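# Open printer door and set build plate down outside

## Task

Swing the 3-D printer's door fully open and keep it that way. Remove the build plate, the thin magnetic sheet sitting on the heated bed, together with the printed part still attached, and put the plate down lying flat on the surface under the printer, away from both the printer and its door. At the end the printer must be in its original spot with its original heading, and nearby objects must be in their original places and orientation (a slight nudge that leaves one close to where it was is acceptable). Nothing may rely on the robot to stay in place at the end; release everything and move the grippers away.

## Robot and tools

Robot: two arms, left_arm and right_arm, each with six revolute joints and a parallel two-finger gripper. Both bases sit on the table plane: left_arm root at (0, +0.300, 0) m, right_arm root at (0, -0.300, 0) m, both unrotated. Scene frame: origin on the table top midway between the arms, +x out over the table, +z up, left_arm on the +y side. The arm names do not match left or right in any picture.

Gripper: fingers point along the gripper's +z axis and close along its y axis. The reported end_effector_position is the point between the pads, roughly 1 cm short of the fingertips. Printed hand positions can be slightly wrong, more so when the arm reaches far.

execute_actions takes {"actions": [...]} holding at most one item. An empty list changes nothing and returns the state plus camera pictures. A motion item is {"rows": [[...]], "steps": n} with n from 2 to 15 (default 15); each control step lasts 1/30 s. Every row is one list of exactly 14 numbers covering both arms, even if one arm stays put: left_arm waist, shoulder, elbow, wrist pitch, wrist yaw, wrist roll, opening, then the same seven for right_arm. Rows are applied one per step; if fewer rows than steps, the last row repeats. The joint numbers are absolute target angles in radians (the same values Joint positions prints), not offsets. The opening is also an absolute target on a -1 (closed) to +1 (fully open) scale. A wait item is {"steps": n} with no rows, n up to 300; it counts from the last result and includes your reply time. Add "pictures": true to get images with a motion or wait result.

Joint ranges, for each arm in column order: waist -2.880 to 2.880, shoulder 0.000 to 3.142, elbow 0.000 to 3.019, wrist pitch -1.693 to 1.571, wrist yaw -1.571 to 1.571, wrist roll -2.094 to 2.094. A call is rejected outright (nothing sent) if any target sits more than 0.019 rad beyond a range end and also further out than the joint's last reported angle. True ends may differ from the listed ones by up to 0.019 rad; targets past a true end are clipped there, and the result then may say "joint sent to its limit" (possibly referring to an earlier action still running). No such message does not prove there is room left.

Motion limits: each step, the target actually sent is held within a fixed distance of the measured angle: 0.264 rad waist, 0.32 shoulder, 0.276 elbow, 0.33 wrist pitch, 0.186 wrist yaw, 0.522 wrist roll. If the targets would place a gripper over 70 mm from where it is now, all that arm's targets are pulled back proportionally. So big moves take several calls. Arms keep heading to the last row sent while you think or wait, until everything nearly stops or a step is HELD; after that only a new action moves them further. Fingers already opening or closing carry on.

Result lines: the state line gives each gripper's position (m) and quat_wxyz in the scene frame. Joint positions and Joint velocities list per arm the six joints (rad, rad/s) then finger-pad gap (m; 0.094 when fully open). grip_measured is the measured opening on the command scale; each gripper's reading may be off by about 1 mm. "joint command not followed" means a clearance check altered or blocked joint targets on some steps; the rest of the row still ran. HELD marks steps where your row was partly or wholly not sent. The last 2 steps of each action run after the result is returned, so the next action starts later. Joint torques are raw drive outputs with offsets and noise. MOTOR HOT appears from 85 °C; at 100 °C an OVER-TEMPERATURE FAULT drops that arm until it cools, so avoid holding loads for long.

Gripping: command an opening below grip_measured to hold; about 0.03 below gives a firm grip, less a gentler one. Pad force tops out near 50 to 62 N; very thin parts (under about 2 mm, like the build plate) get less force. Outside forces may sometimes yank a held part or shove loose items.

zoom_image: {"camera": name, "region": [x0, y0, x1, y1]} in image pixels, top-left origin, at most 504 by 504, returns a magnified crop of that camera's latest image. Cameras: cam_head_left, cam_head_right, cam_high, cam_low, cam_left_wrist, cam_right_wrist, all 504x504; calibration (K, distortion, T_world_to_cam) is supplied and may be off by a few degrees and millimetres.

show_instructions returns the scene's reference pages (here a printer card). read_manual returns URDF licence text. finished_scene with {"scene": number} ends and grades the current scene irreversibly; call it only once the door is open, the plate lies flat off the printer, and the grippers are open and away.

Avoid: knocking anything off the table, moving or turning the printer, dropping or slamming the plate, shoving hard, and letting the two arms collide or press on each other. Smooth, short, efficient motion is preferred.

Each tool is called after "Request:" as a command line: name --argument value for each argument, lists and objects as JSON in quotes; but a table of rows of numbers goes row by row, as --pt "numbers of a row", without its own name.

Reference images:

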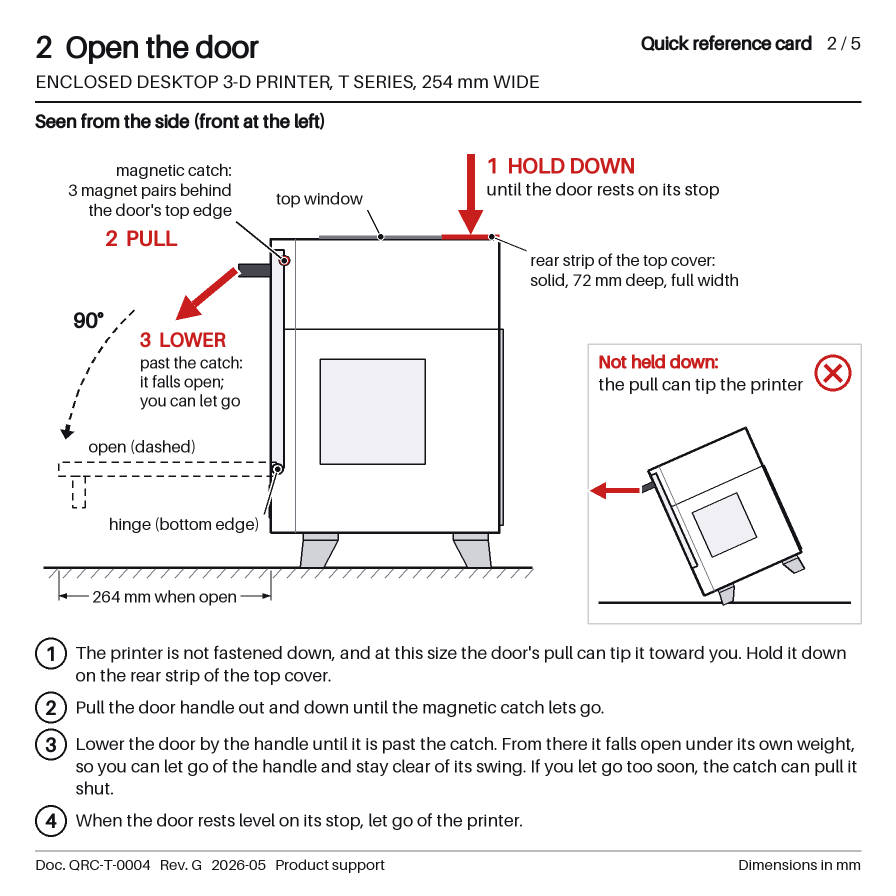

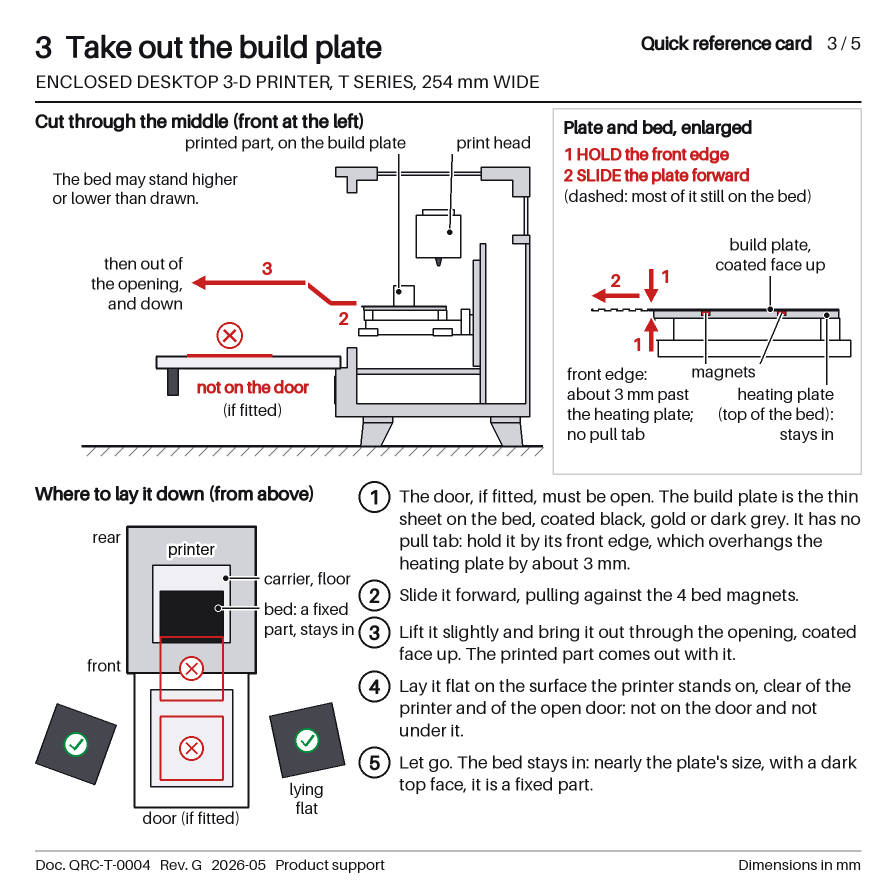

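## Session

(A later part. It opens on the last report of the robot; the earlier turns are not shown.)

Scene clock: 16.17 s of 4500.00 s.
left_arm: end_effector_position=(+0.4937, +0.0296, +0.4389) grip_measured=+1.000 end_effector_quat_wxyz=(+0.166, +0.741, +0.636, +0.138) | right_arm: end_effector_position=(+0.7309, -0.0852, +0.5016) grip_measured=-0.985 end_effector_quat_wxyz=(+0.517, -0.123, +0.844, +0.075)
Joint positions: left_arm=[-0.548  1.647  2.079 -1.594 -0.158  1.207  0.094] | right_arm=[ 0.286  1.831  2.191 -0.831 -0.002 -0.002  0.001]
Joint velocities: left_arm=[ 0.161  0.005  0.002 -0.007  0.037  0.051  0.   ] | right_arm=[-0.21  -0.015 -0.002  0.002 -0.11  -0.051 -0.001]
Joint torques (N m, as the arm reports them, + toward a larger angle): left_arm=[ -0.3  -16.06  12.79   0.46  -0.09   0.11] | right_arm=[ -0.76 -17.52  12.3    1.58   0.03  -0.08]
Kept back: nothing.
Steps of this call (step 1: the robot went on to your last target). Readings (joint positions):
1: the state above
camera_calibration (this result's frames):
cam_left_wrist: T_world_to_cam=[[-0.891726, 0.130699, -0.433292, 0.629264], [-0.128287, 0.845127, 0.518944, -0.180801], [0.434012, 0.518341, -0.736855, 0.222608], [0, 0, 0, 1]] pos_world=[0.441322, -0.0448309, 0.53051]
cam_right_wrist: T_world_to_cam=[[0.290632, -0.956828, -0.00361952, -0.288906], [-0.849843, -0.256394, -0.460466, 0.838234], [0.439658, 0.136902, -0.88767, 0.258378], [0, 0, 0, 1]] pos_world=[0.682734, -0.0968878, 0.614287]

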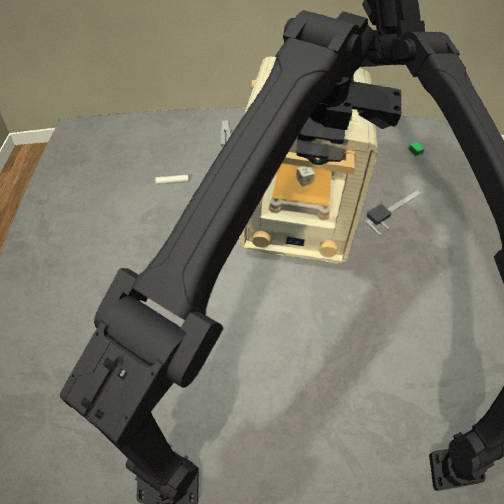

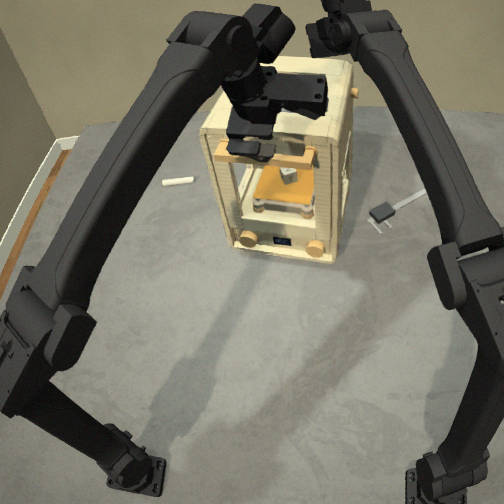

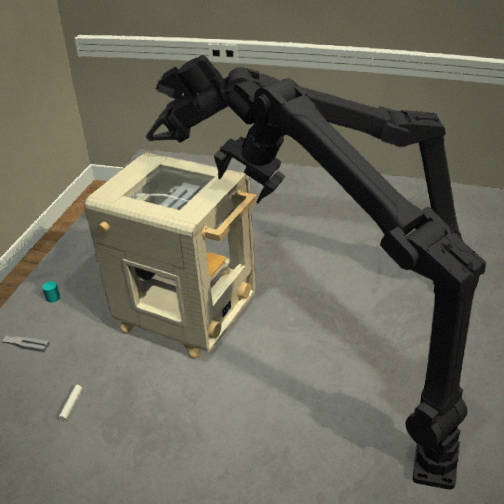

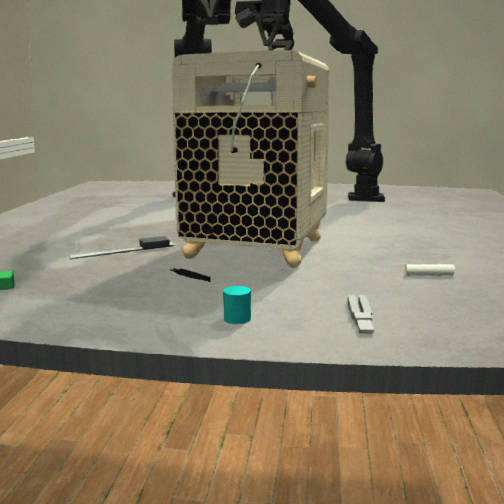

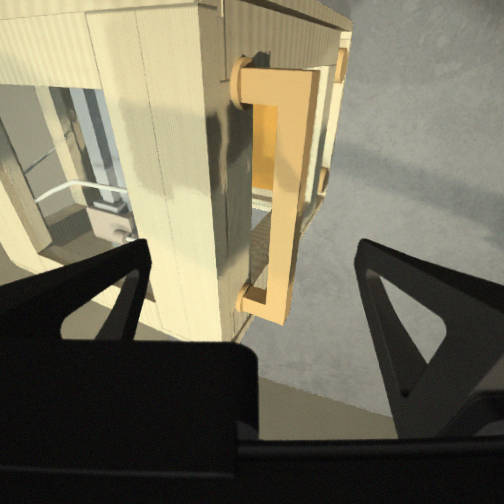

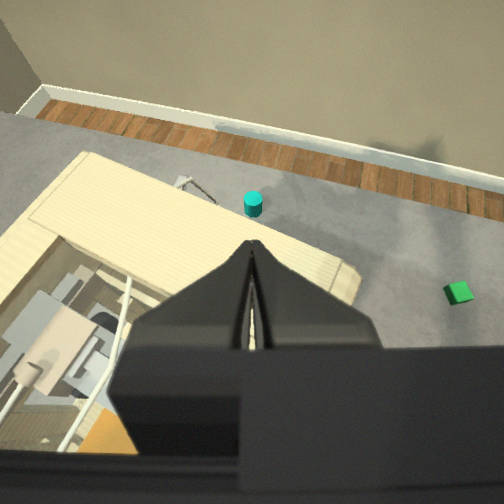

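Request:
execute_actions --actions '[]'

Request:
zoom_image --camera "cam_left_wrist" --region '[190, 30, 370, 350]'

Request:
zoom_image --camera "cam_right_wrist" --region '[0, 120, 400, 400]'

Scene clock: 16.27 s of 4500.00 s.
left_arm: end_effector_position=(+0.4965, +0.0349, +0.4389) grip_measured=+1.000 end_effector_quat_wxyz=(+0.166, +0.737, +0.640, +0.139) | right_arm: end_effector_position=(+0.7351, -0.1003, +0.5016) grip_measured=-0.985 end_effector_quat_wxyz=(+0.518, -0.114, +0.845, +0.069)
Joint positions: left_arm=[-0.538  1.647  2.079 -1.594 -0.158  1.207  0.094] | right_arm=[ 0.265  1.831  2.191 -0.831 -0.002 -0.002  0.001]
Joint velocities: left_arm=[ 0.034 -0.005 -0.012 -0.002 -0.007 -0.037  0.   ] | right_arm=[-0.181  0.005  0.007  0.002 -0.037 -0.051  0.   ]
Joint torques (N m, as the arm reports them, + toward a larger angle): left_arm=[  0.11 -16.15  12.86   0.4   -0.05   0.14] | right_arm=[  0.59 -17.05  12.31   1.63   0.01  -0.09]
Kept back: nothing.
Steps of this call (steps 1 to 3: the robot went on to your last target). Readings (joint positions):
1: left_arm=[-0.543 1.647 2.079 -1.594 -0.158 1.207] | right_arm=[0.279 1.831 2.191 -0.831 -0.002 -0.002]
2: left_arm=[-0.539 1.647 2.079 -1.594 -0.158 1.207] | right_arm=[0.272 1.831 2.191 -0.831 -0.002 -0.002]
3: the state above
camera_calibration (this result's frames):
cam_left_wrist: T_world_to_cam=[[-0.893072, 0.121167, -0.433292, 0.632123], [-0.137307, 0.843709, 0.518944, -0.180376], [0.428451, 0.522948, -0.736855, 0.221226], [0, 0, 0, 1]] pos_world=[0.44498, -0.0400974, 0.53051]
cam_right_wrist: T_world_to_cam=[[0.270862, -0.962612, -0.00361952, -0.290641], [-0.854944, -0.238834, -0.460466, 0.843502], [0.442385, 0.127817, -0.88767, 0.255653], [0, 0, 0, 1]] pos_world=[0.686773, -0.110994, 0.614287]

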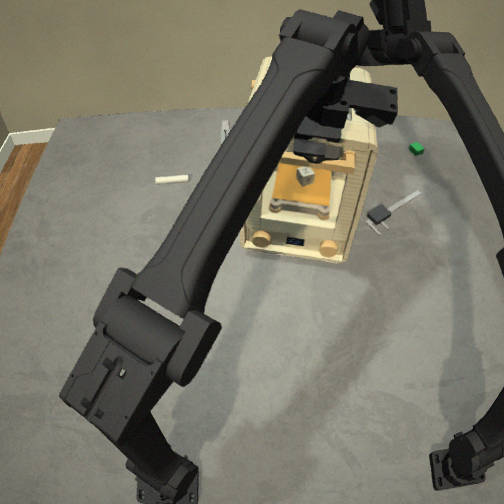

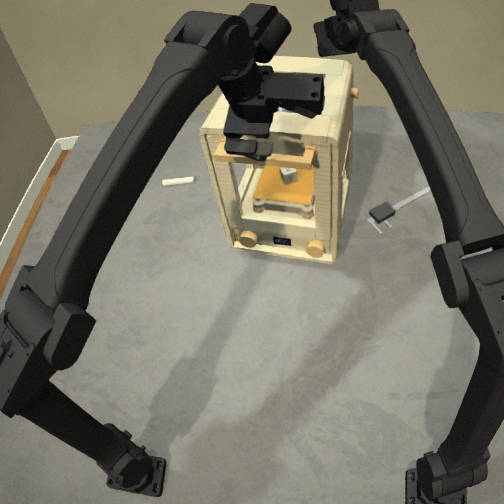

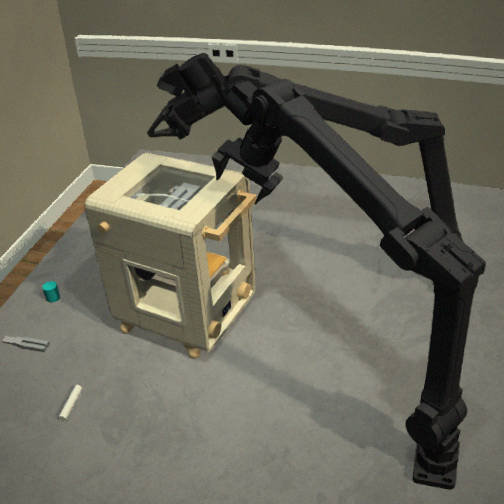

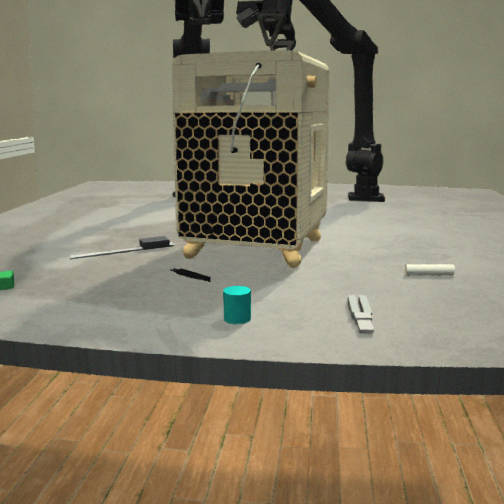

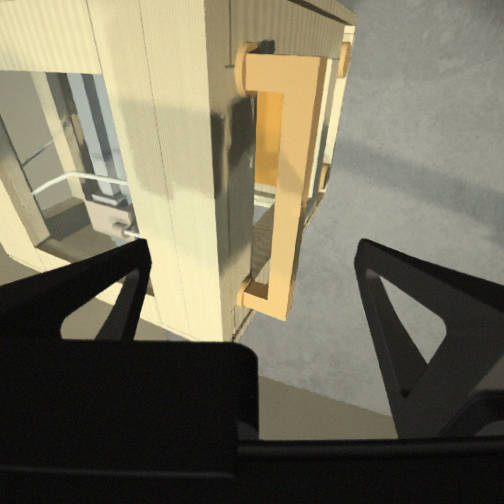

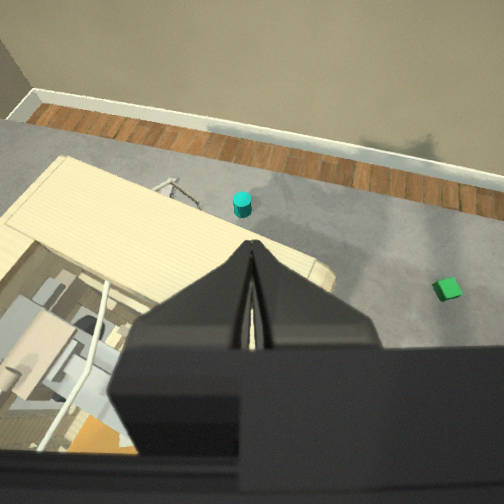

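Region (190, 30, 370, 350) of cam_left_wrist's 504x504 image, scaled by 1.575, with more detail than that image has; it fills the left 284 columns of this view, and the rest is white.

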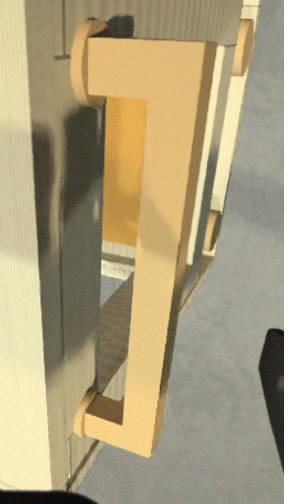

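Region (0, 120, 400, 400) of cam_right_wrist's 504x504 image, scaled by 1.260, with more detail than that image has; it fills the top 353 rows of this view, and the rest is white.

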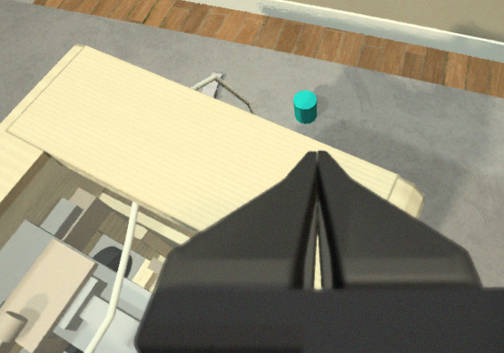

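Request:
execute_actions --actions '[{"rows": [[-0.535,1.663,2.094,-1.595,-0.16,1.22,0.9, 0.26,1.85,2.235,-0.85,0,0,-1],[-0.535,1.656,2.078,-1.585,-0.159,1.222,0.8, 0.26,1.86,2.241,-0.857,0,0,-1],[-0.534,1.648,2.061,-1.576,-0.158,1.224,0.7, 0.26,1.87,2.247,-0.864,0,0,-1],[-0.534,1.641,2.045,-1.566,-0.157,1.226,0.6, 0.26,1.88,2.253,-0.871,0,0,-1],[-0.533,1.634,2.028,-1.557,-0.156,1.228,0.5, 0.26,1.89,2.259,-0.878,0,0,-1],[-0.532,1.627,2.012,-1.547,-0.155,1.23,0.4, 0.26,1.90,2.265,-0.885,0,0,-1],[-0.531,1.619,1.995,-1.538,-0.154,1.232,0.3, 0.26,1.91,2.271,-0.892,0,0,-1],[-0.530,1.612,1.979,-1.528,-0.153,1.234,0.2, 0.26,1.92,2.277,-0.899,0,0,-1],[-0.529,1.605,1.962,-1.519,-0.152,1.236,0.1, 0.26,1.93,2.283,-0.906,0,0,-1],[-0.528,1.598,1.946,-1.509,-0.151,1.238,0.0, 0.26,1.94,2.289,-0.913,0,0,-1],[-0.527,1.590,1.929,-1.500,-0.150,1.24,-0.1, 0.26,1.95,2.295,-0.920,0,0,-1],[-0.526,1.583,1.913,-1.490,-0.149,1.242,-0.15, 0.26,1.957,2.299,-0.926,0,0,-1],[-0.525,1.576,1.896,-1.480,-0.148,1.244,-0.15, 0.26,1.963,2.302,-0.931,0,0,-1],[-0.525,1.569,1.880,-1.470,-0.148,1.245,-0.15, 0.26,1.968,2.303,-0.935,0,0,-1],[-0.5245,1.5616,1.864,-1.461,-0.148,1.245,-0.15, 0.26,1.968,2.303,-0.935,0,0,-1]], "steps": 15}]'

Request:
execute_actions --actions '[{"steps": 15}]' --pictures true

Scene clock: 20.73 s of 4500.00 s.
left_arm: end_effector_position=(+0.4917, +0.0373, +0.4013) grip_measured=-0.140 end_effector_quat_wxyz=(+0.153, +0.746, +0.634, +0.134) | right_arm: end_effector_position=(+0.7557, -0.1043, +0.4598) grip_measured=-0.985 end_effector_quat_wxyz=(+0.478, -0.112, +0.869, +0.061)
Joint positions: left_arm=[-0.537  1.608  1.932 -1.513 -0.153  1.225  0.04 ] | right_arm=[ 0.254  1.912  2.251 -0.904 -0.001 -0.002  0.001]
Joint velocities: left_arm=[ 0.015 -0.161 -0.501  0.286  0.007  0.081 -0.016] | right_arm=[-0.015  0.298  0.085 -0.203 -0.037 -0.007  0.001]
Joint torques (N m, as the arm reports them, + toward a larger angle): left_arm=[ -0.33 -19.18  10.07   1.44   0.14   0.11] | right_arm=[  0.77 -16.74  13.01   1.32   0.    -0.08]
Steps of this call (steps 1 to 30: the robot went on to your last target; steps 31 to 90: nothing new was sent; then 1.03 s passed at rest; steps 91 to 103: the first 13 steps of this action). Readings (joint positions):
91: left_arm=[-0.537 1.647 2.079 -1.594 -0.158 1.208] | right_arm=[0.254 1.831 2.191 -0.831 -0.001 -0.002]
92: left_arm=[-0.537 1.647 2.079 -1.594 -0.158 1.208] | right_arm=[0.254 1.831 2.191 -0.834 -0.001 -0.002]
94: left_arm=[-0.537 1.647 2.074 -1.589 -0.158 1.210] | right_arm=[0.254 1.835 2.196 -0.846 -0.001 -0.002]
98: left_arm=[-0.537 1.632 2.019 -1.558 -0.157 1.216] | right_arm=[0.254 1.861 2.224 -0.871 -0.001 -0.002]
103: the state above

Scene clock: 21.23 s of 4500.00 s.
left_arm: end_effector_position=(+0.4854, +0.0416, +0.3953) grip_measured=-0.147 end_effector_quat_wxyz=(+0.158, +0.747, +0.631, +0.137) | right_arm: end_effector_position=(+0.7644, -0.1021, +0.4383) grip_measured=-0.985 end_effector_quat_wxyz=(+0.463, -0.113, +0.877, +0.059)
Joint positions: left_arm=[-0.536  1.573  1.869 -1.474 -0.152  1.234  0.04 ] | right_arm=[ 0.254  1.946  2.264 -0.918 -0.001 -0.002  0.001]
Joint velocities: left_arm=[-0.015 -0.034 -0.012 -0.012 -0.007  0.037 -0.   ] | right_arm=[-0.005  0.005  0.012 -0.012  0.037 -0.007  0.   ]
Joint torques (N m, as the arm reports them, + toward a larger angle): left_arm=[  0.01 -17.45   9.86   1.48   0.2    0.19] | right_arm=[  0.82 -17.83  12.64   1.36   0.    -0.09]
Kept back: nothing.
Steps of this call (steps 1 to 2: the last 2 steps of your previous action; steps 3 to 15: the robot went on to your last target). Readings (joint positions):
1: left_arm=[-0.537 1.603 1.914 -1.503 -0.152 1.227] | right_arm=[0.254 1.923 2.253 -0.910 -0.001 -0.002]
2: left_arm=[-0.537 1.597 1.898 -1.493 -0.152 1.228] | right_arm=[0.254 1.933 2.253 -0.914 -0.001 -0.002]
4: left_arm=[-0.536 1.587 1.875 -1.483 -0.152 1.231] | right_arm=[0.254 1.946 2.264 -0.913 -0.001 -0.002]
8: left_arm=[-0.536 1.581 1.869 -1.476 -0.152 1.233] | right_arm=[0.254 1.946 2.264 -0.918 -0.001 -0.002]
15: the state above
camera_calibration (this result's frames):
cam_left_wrist: T_world_to_cam=[[-0.895743, 0.149248, -0.418772, 0.596862], [-0.109184, 0.839263, 0.532651, -0.183842], [0.430957, 0.522842, -0.735468, 0.188596], [0, 0, 0, 1]] pos_world=[0.433286, -0.0333947, 0.486578]
cam_right_wrist: T_world_to_cam=[[0.25833, -0.966047, -0.00429081, -0.291061], [-0.908004, -0.241288, -0.342504, 0.827581], [0.32984, 0.0923753, -0.939506, 0.29189], [0, 0, 0, 1]] pos_world=[0.73036, -0.108457, 0.556434]

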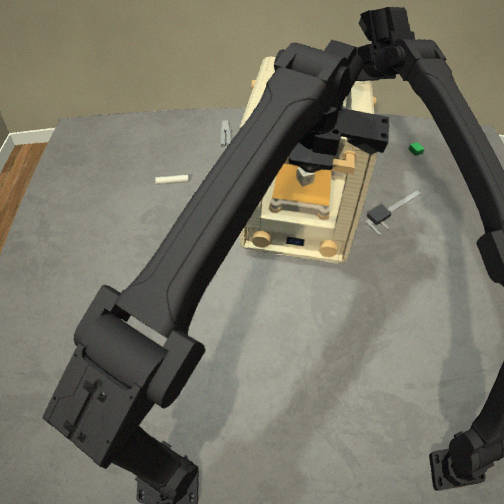

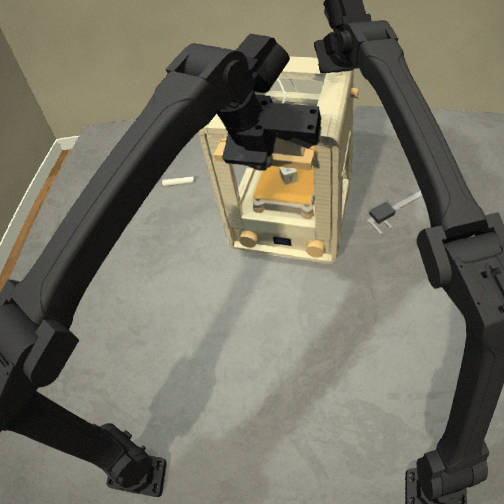

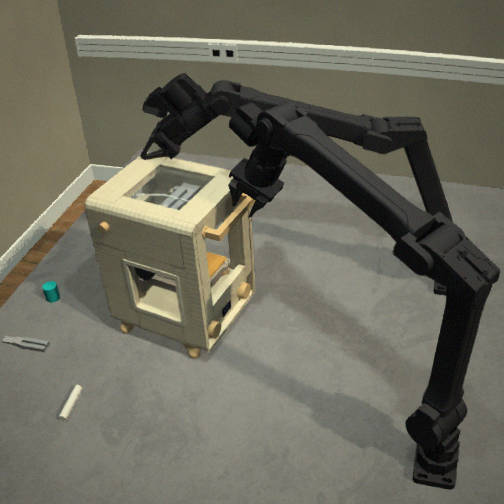

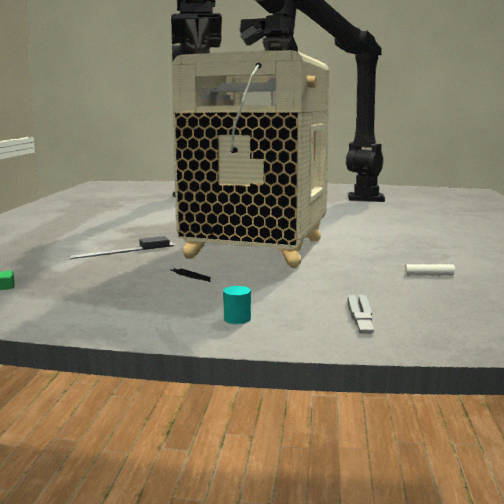

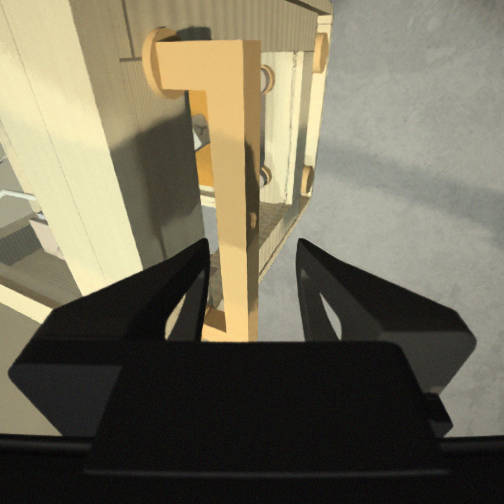

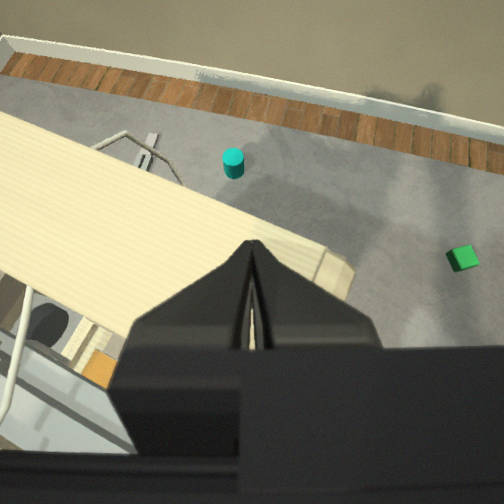

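Request:
zoom_image --camera "cam_left_wrist" --region '[130, 20, 370, 350]'

Request:
zoom_image --camera "cam_right_wrist" --region '[100, 150, 400, 400]'

Region (130, 20, 370, 350) of cam_left_wrist's 504x504 image, scaled by 1.527, with more detail than that image has; it fills the left 367 columns of this view, and the rest is white.

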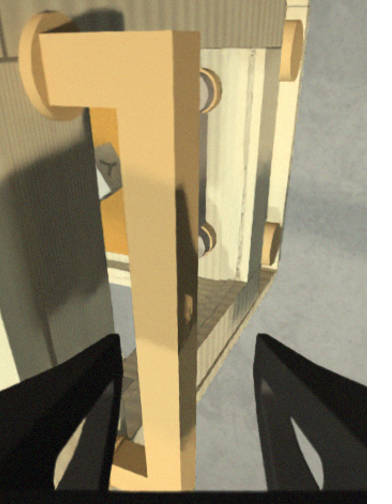

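Region (100, 150, 400, 400) of cam_right_wrist's 504x504 image, scaled by 1.680, with more detail than that image has.

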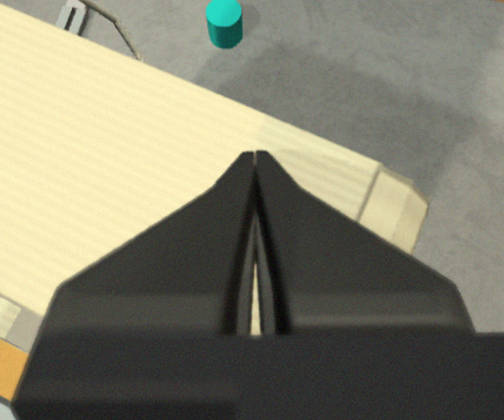

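Request:
execute_actions --actions '[{"rows": [[-0.522,1.566,1.863,-1.458,-0.148,1.247,-0.15, 0.26,1.97,2.295,-0.936,0,0,-1],[-0.520,1.571,1.861,-1.455,-0.148,1.249,-0.15, 0.26,1.972,2.287,-0.937,0,0,-1],[-0.518,1.576,1.860,-1.452,-0.148,1.251,-0.15, 0.26,1.974,2.279,-0.938,0,0,-1],[-0.516,1.581,1.859,-1.449,-0.148,1.253,-0.15, 0.26,1.976,2.272,-0.939,0,0,-1],[-0.514,1.585,1.858,-1.446,-0.148,1.255,-0.15, 0.26,1.978,2.265,-0.940,0,0,-1],[-0.512,1.589,1.857,-1.444,-0.148,1.257,-0.15, 0.26,1.980,2.259,-0.942,0,0,-1],[-0.510,1.593,1.856,-1.442,-0.148,1.259,-0.15, 0.26,1.982,2.253,-0.944,0,0,-1],[-0.5075,1.597,1.854,-1.4385,-0.148,1.26,-0.15, 0.26,1.984,2.247,-0.946,0,0,-1],[-0.5075,1.597,1.854,-1.4385,-0.148,1.26,-0.15, 0.26,1.986,2.242,-0.948,0,0,-1],[-0.5075,1.597,1.854,-1.4385,-0.148,1.26,-0.15, 0.26,1.988,2.238,-0.95,0,0,-1],[-0.5075,1.597,1.854,-1.4385,-0.148,1.26,-0.15, 0.26,1.99,2.234,-0.95,0,0,-1]], "steps": 15}]' --pictures true

Scene clock: 23.30 s of 4500.00 s.
left_arm: end_effector_position=(+0.4939, +0.0492, +0.3946) grip_measured=-0.147 end_effector_quat_wxyz=(+0.163, +0.744, +0.633, +0.142) | right_arm: end_effector_position=(+0.7640, -0.1022, +0.4366) grip_measured=-0.985 end_effector_quat_wxyz=(+0.461, -0.113, +0.878, +0.059)
Joint positions: left_arm=[-0.516  1.573  1.863 -1.452 -0.152  1.247  0.04 ] | right_arm=[ 0.254  1.946  2.262 -0.921 -0.001 -0.002  0.001]
Joint velocities: left_arm=[ 0.005  0.015 -0.012 -0.007  0.007  0.051 -0.   ] | right_arm=[-0.005 -0.005  0.012 -0.007 -0.081 -0.007 -0.   ]
Joint torques (N m, as the arm reports them, + toward a larger angle): left_arm=[  0.46 -14.77   9.82   1.61   0.1    0.12] | right_arm=[  0.99 -16.48   7.36   0.96   0.    -0.09]
Steps of this call (steps 1 to 15: the robot went on to your last target; steps 16 to 49: nothing new was sent; steps 50 to 62: the first 13 steps of this action). Readings (joint positions):
50: left_arm=[-0.536 1.573 1.869 -1.474 -0.152 1.234] | right_arm=[0.254 1.946 2.264 -0.918 -0.001 -0.002]
51: left_arm=[-0.535 1.573 1.869 -1.473 -0.152 1.235] | right_arm=[0.254 1.946 2.264 -0.918 -0.001 -0.002]
53: left_arm=[-0.533 1.573 1.869 -1.468 -0.152 1.237] | right_arm=[0.254 1.946 2.264 -0.918 -0.001 -0.002]
57: left_arm=[-0.525 1.573 1.868 -1.457 -0.152 1.243] | right_arm=[0.254 1.946 2.264 -0.920 -0.001 -0.002]
62: the state above
camera_calibration (this result's frames):
cam_left_wrist: T_world_to_cam=[[-0.890861, 0.140998, -0.43184, 0.606201], [-0.123321, 0.839853, 0.52862, -0.18038], [0.437216, 0.524182, -0.730805, 0.175404], [0, 0, 0, 1]] pos_world=[0.441107, -0.0259236, 0.48532]
cam_right_wrist: T_world_to_cam=[[0.25831, -0.966053, -0.00432863, -0.291033], [-0.909637, -0.241711, -0.337841, 0.825732], [0.325326, 0.091205, -0.941193, 0.294521], [0, 0, 0, 1]] pos_world=[0.730477, -0.108426, 0.554907]

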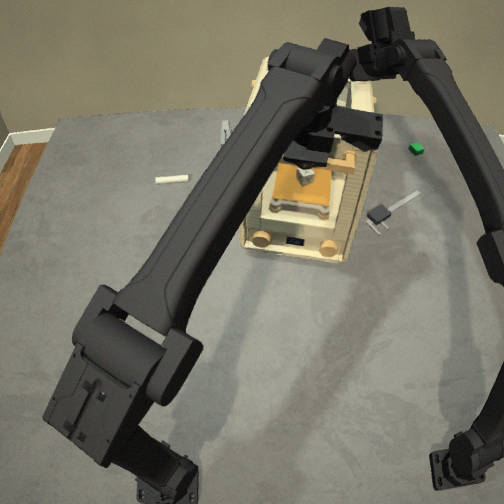

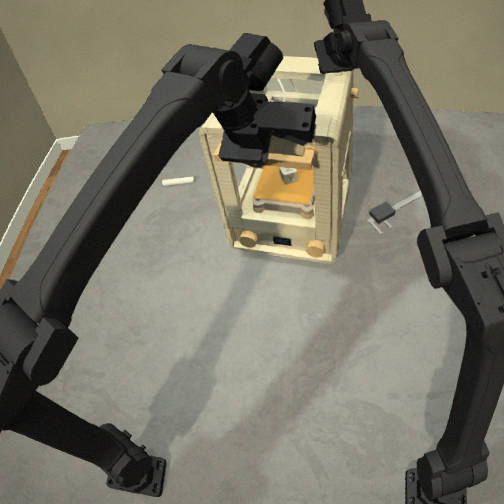

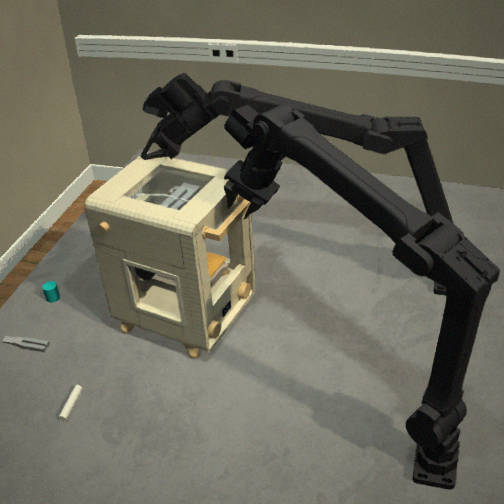

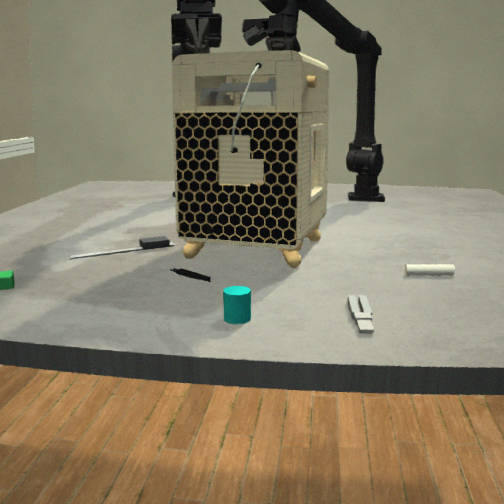

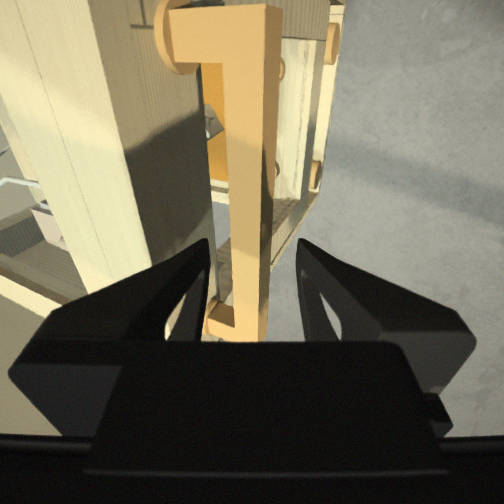

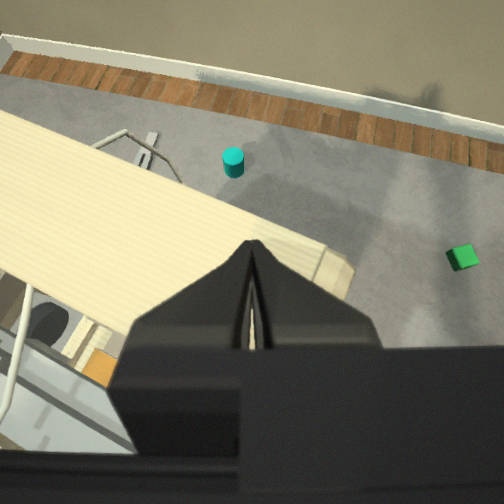

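Request:
execute_actions --actions '[{"rows": [[-0.5075,1.597,1.854,-1.4385,-0.148,1.26,-0.15, 0.26,2.0,2.225,-0.955,0,0,-1],[-0.5075,1.597,1.854,-1.4385,-0.148,1.26,-0.15, 0.26,2.01,2.22,-0.96,0,0,-1]], "steps": 10}]'

Scene clock: 24.63 s of 4500.00 s.
left_arm: end_effector_position=(+0.4940, +0.0492, +0.3945) grip_measured=-0.147 end_effector_quat_wxyz=(+0.162, +0.744, +0.632, +0.142) | right_arm: end_effector_position=(+0.7640, -0.1022, +0.4355) grip_measured=-0.985 end_effector_quat_wxyz=(+0.460, -0.113, +0.879, +0.059)
Joint positions: left_arm=[-0.516  1.573  1.863 -1.452 -0.152  1.249  0.04 ] | right_arm=[ 0.254  1.946  2.26  -0.921 -0.001 -0.002  0.001]
Joint velocities: left_arm=[ 0.005 -0.015  0.002 -0.007 -0.007  0.037 -0.001] | right_arm=[-0.015 -0.015  0.002  0.007 -0.007 -0.051  0.   ]
Joint torques (N m, as the arm reports them, + toward a larger angle): left_arm=[ -0.53 -14.47   9.79   1.61   0.14   0.14] | right_arm=[  0.82 -15.13   6.47   0.64   0.    -0.09]
Steps of this call (steps 1 to 2: the last 2 steps of your previous action; steps 3 to 15: the robot went on to your last target; steps 16 to 32: nothing new was sent; steps 33 to 40: the first 8 steps of this action). Readings (joint positions):
33: left_arm=[-0.516 1.573 1.863 -1.452 -0.152 1.249] | right_arm=[0.254 1.946 2.261 -0.921 -0.001 -0.002]
34: left_arm=[-0.516 1.573 1.863 -1.452 -0.152 1.249] | right_arm=[0.254 1.946 2.260 -0.921 -0.001 -0.002]
36: left_arm=[-0.516 1.573 1.863 -1.452 -0.152 1.249] | right_arm=[0.254 1.946 2.260 -0.921 -0.001 -0.002]
40: the state above

Request:
execute_actions --actions '[]' --pictures true

Scene clock: 25.23 s of 4500.00 s.
left_arm: end_effector_position=(+0.4940, +0.0492, +0.3945) grip_measured=-0.147 end_effector_quat_wxyz=(+0.162, +0.744, +0.632, +0.142) | right_arm: end_effector_position=(+0.7640, -0.1022, +0.4355) grip_measured=-0.985 end_effector_quat_wxyz=(+0.460, -0.113, +0.879, +0.059)
Joint positions: left_arm=[-0.516  1.573  1.863 -1.452 -0.152  1.249  0.04 ] | right_arm=[ 0.254  1.946  2.26  -0.921 -0.001 -0.002  0.001]
Joint velocities: left_arm=[ 0.005 -0.005  0.007  0.007 -0.037 -0.066  0.   ] | right_arm=[-0.024 -0.005 -0.002 -0.007  0.007  0.066  0.   ]
Joint torques (N m, as the arm reports them, + toward a larger angle): left_arm=[ -0.15 -14.45   9.84   1.56   0.15   0.14] | right_arm=[  0.84 -15.14   6.46   0.64  -0.02  -0.08]
Kept back: nothing.
Steps of this call (steps 1 to 2: the last 2 steps of your previous action; steps 3 to 15: the robot went on to your last target; steps 16 to 18: nothing new was sent). Readings (joint positions):
1: left_arm=[-0.516 1.573 1.863 -1.452 -0.152 1.249] | right_arm=[0.254 1.946 2.260 -0.921 -0.001 -0.002]
2: left_arm=[-0.516 1.573 1.863 -1.452 -0.152 1.249] | right_arm=[0.254 1.946 2.260 -0.921 -0.001 -0.002]
4: left_arm=[-0.516 1.573 1.863 -1.452 -0.152 1.249] | right_arm=[0.254 1.946 2.260 -0.921 -0.001 -0.002]
8: left_arm=[-0.516 1.573 1.863 -1.452 -0.152 1.249] | right_arm=[0.254 1.946 2.260 -0.921 -0.001 -0.002]
18: the state above
All arms were judged still, so your last target was given up. Only a new action makes them travel on or press farther. Fingers that are still opening or closing keep moving.
camera_calibration (this result's frames):
cam_left_wrist: T_world_to_cam=[[-0.890504, 0.143259, -0.431832, 0.605885], [-0.121653, 0.839603, 0.529402, -0.181405], [0.438409, 0.523969, -0.730243, 0.174496], [0, 0, 0, 1]] pos_world=[0.440974, -0.0259207, 0.485101]
cam_right_wrist: T_world_to_cam=[[0.258302, -0.966055, -0.00434314, -0.291025], [-0.910259, -0.241872, -0.336045, 0.825005], [0.323588, 0.0907544, -0.941836, 0.295082], [0, 0, 0, 1]] pos_world=[0.730655, -0.10838, 0.553894]

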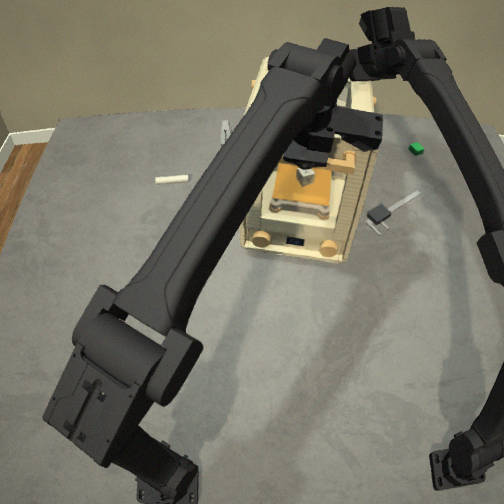

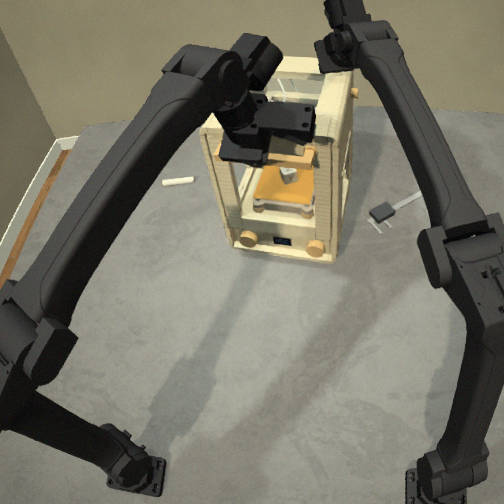

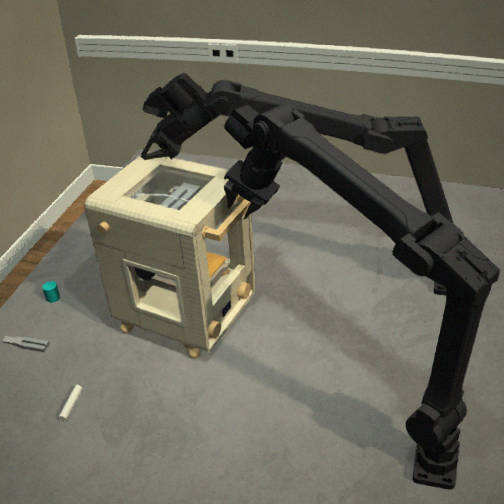

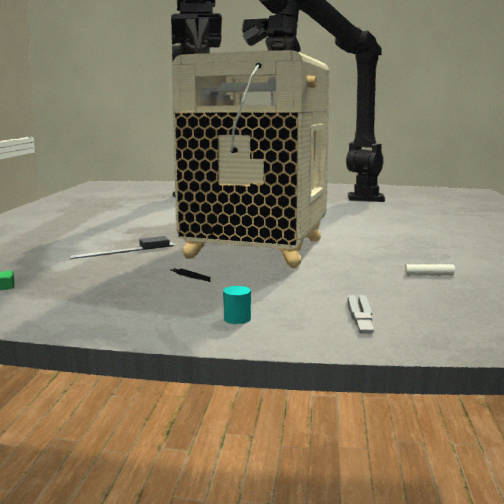

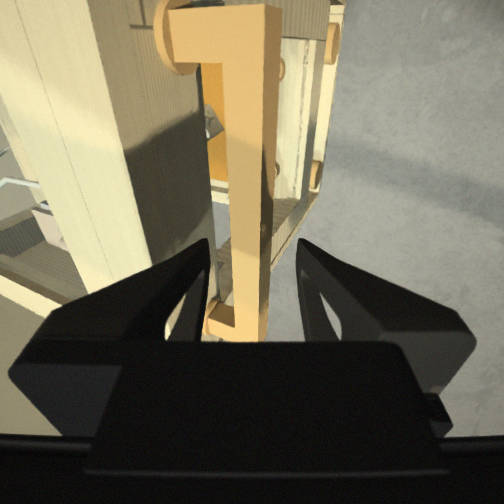

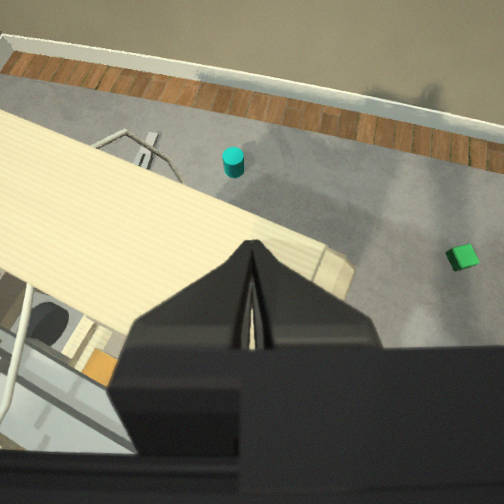

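Request:
execute_actions --actions '[{"rows":[[-0.5075,1.599,1.851,-1.434,-0.148,1.26,-0.2,0.26,2.01,2.22,-0.96,0,0,-1],[-0.507,1.601,1.848,-1.430,-0.148,1.26,-0.22,0.26,2.01,2.22,-0.96,0,0,-1],[-0.507,1.603,1.845,-1.426,-0.148,1.26,-0.23,0.26,2.01,2.22,-0.96,0,0,-1],[-0.507,1.605,1.842,-1.422,-0.148,1.26,-0.23,0.26,2.01,2.22,-0.96,0,0,-1],[-0.506,1.607,1.839,-1.418,-0.148,1.26,-0.23,0.26,2.01,2.22,-0.96,0,0,-1],[-0.506,1.609,1.836,-1.414,-0.148,1.26,-0.23,0.26,2.01,2.22,-0.96,0,0,-1],[-0.506,1.611,1.833,-1.410,-0.148,1.26,-0.23,0.26,2.01,2.22,-0.96,0,0,-1],[-0.505,1.613,1.830,-1.406,-0.148,1.26,-0.23,0.26,2.01,2.22,-0.96,0,0,-1],[-0.505,1.615,1.827,-1.402,-0.148,1.26,-0.23,0.26,2.01,2.22,-0.96,0,0,-1],[-0.505,1.615,1.824,-1.398,-0.148,1.26,-0.23,0.26,2.01,2.22,-0.96,0,0,-1],[-0.505,1.615,1.821,-1.395,-0.148,1.26,-0.23,0.26,2.01,2.22,-0.96,0,0,-1]],"steps":15}]' --pictures true

Scene clock: 26.97 s of 4500.00 s.
left_arm: end_effector_position=(+0.5009, +0.0453, +0.3792) grip_measured=-0.227 end_effector_quat_wxyz=(+0.163, +0.744, +0.632, +0.142) | right_arm: end_effector_position=(+0.7640, -0.1022, +0.4355) grip_measured=-0.985 end_effector_quat_wxyz=(+0.460, -0.113, +0.879, +0.059)
Joint positions: left_arm=[-0.516  1.582  1.832 -1.411 -0.152  1.249  0.036] | right_arm=[ 0.254  1.946  2.26  -0.921 -0.001 -0.002  0.001]
Joint velocities: left_arm=[ 0.015  0.063 -0.061  0.046  0.022 -0.007 -0.   ] | right_arm=[-0.015 -0.005 -0.002 -0.002  0.037 -0.037  0.   ]
Joint torques (N m, as the arm reports them, + toward a larger angle): left_arm=[  0.11 -14.19   9.95   1.51   0.15   0.12] | right_arm=[  0.79 -15.21   6.45   0.64  -0.02  -0.09]
Steps of this call (steps 1 to 39: nothing new was sent; steps 40 to 52: the first 13 steps of this action). Readings (joint positions):
40: left_arm=[-0.516 1.573 1.863 -1.451 -0.152 1.249] | right_arm=[0.254 1.946 2.260 -0.921 -0.001 -0.002]
41: left_arm=[-0.516 1.573 1.862 -1.449 -0.152 1.249] | right_arm=[0.254 1.946 2.260 -0.921 -0.001 -0.002]
43: left_arm=[-0.516 1.573 1.859 -1.442 -0.152 1.249] | right_arm=[0.254 1.946 2.260 -0.921 -0.001 -0.002]
47: left_arm=[-0.516 1.574 1.846 -1.427 -0.152 1.249] | right_arm=[0.254 1.946 2.260 -0.921 -0.001 -0.002]
52: the state above
camera_calibration (this result's frames):
cam_left_wrist: T_world_to_cam=[[-0.890074, 0.143014, -0.432799, 0.606153], [-0.12218, 0.839902, 0.528807, -0.168695], [0.439136, 0.523557, -0.730101, 0.161944], [0, 0, 0, 1]] pos_world=[0.447794, -0.029788, 0.469785]
cam_right_wrist: T_world_to_cam=[[0.258302, -0.966055, -0.00434314, -0.291025], [-0.910259, -0.241872, -0.336045, 0.825005], [0.323588, 0.0907544, -0.941836, 0.295082], [0, 0, 0, 1]] pos_world=[0.730655, -0.10838, 0.553894]

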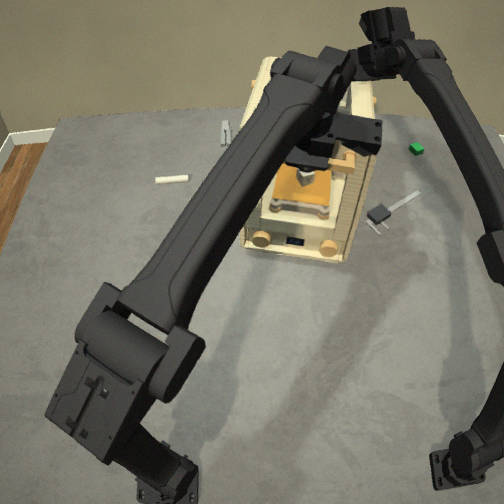

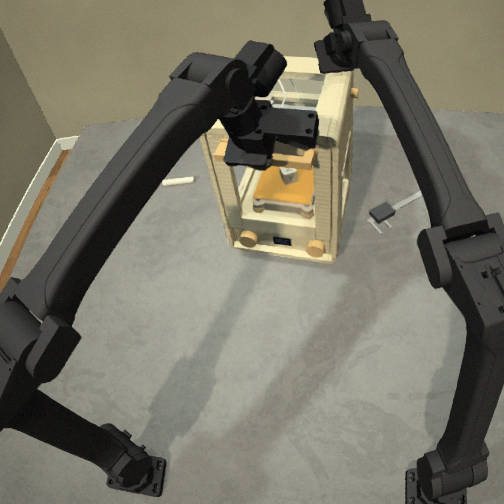

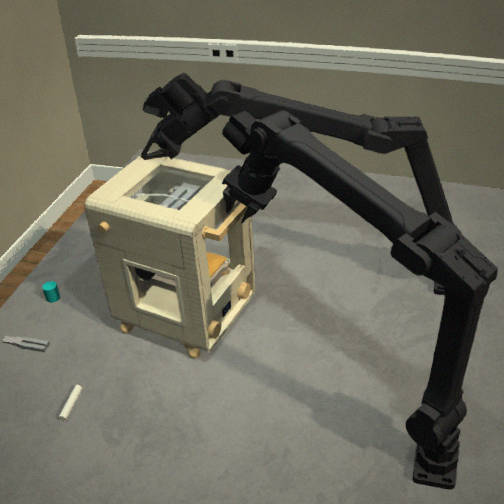

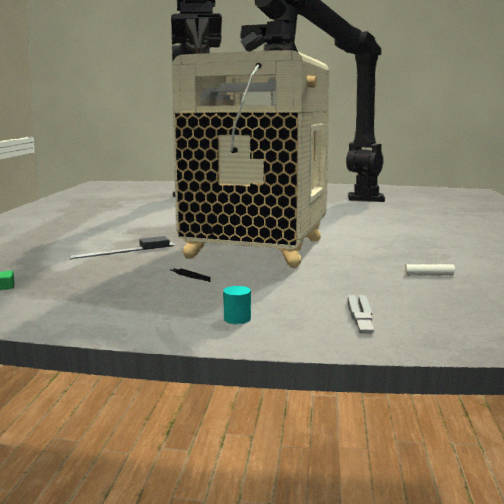

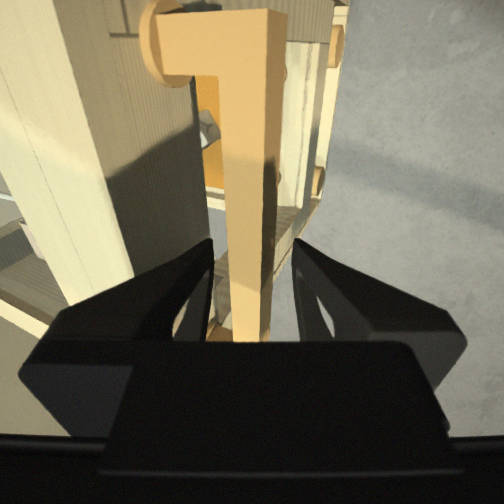

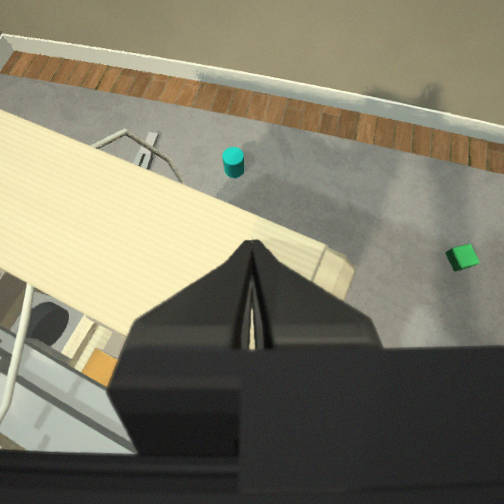

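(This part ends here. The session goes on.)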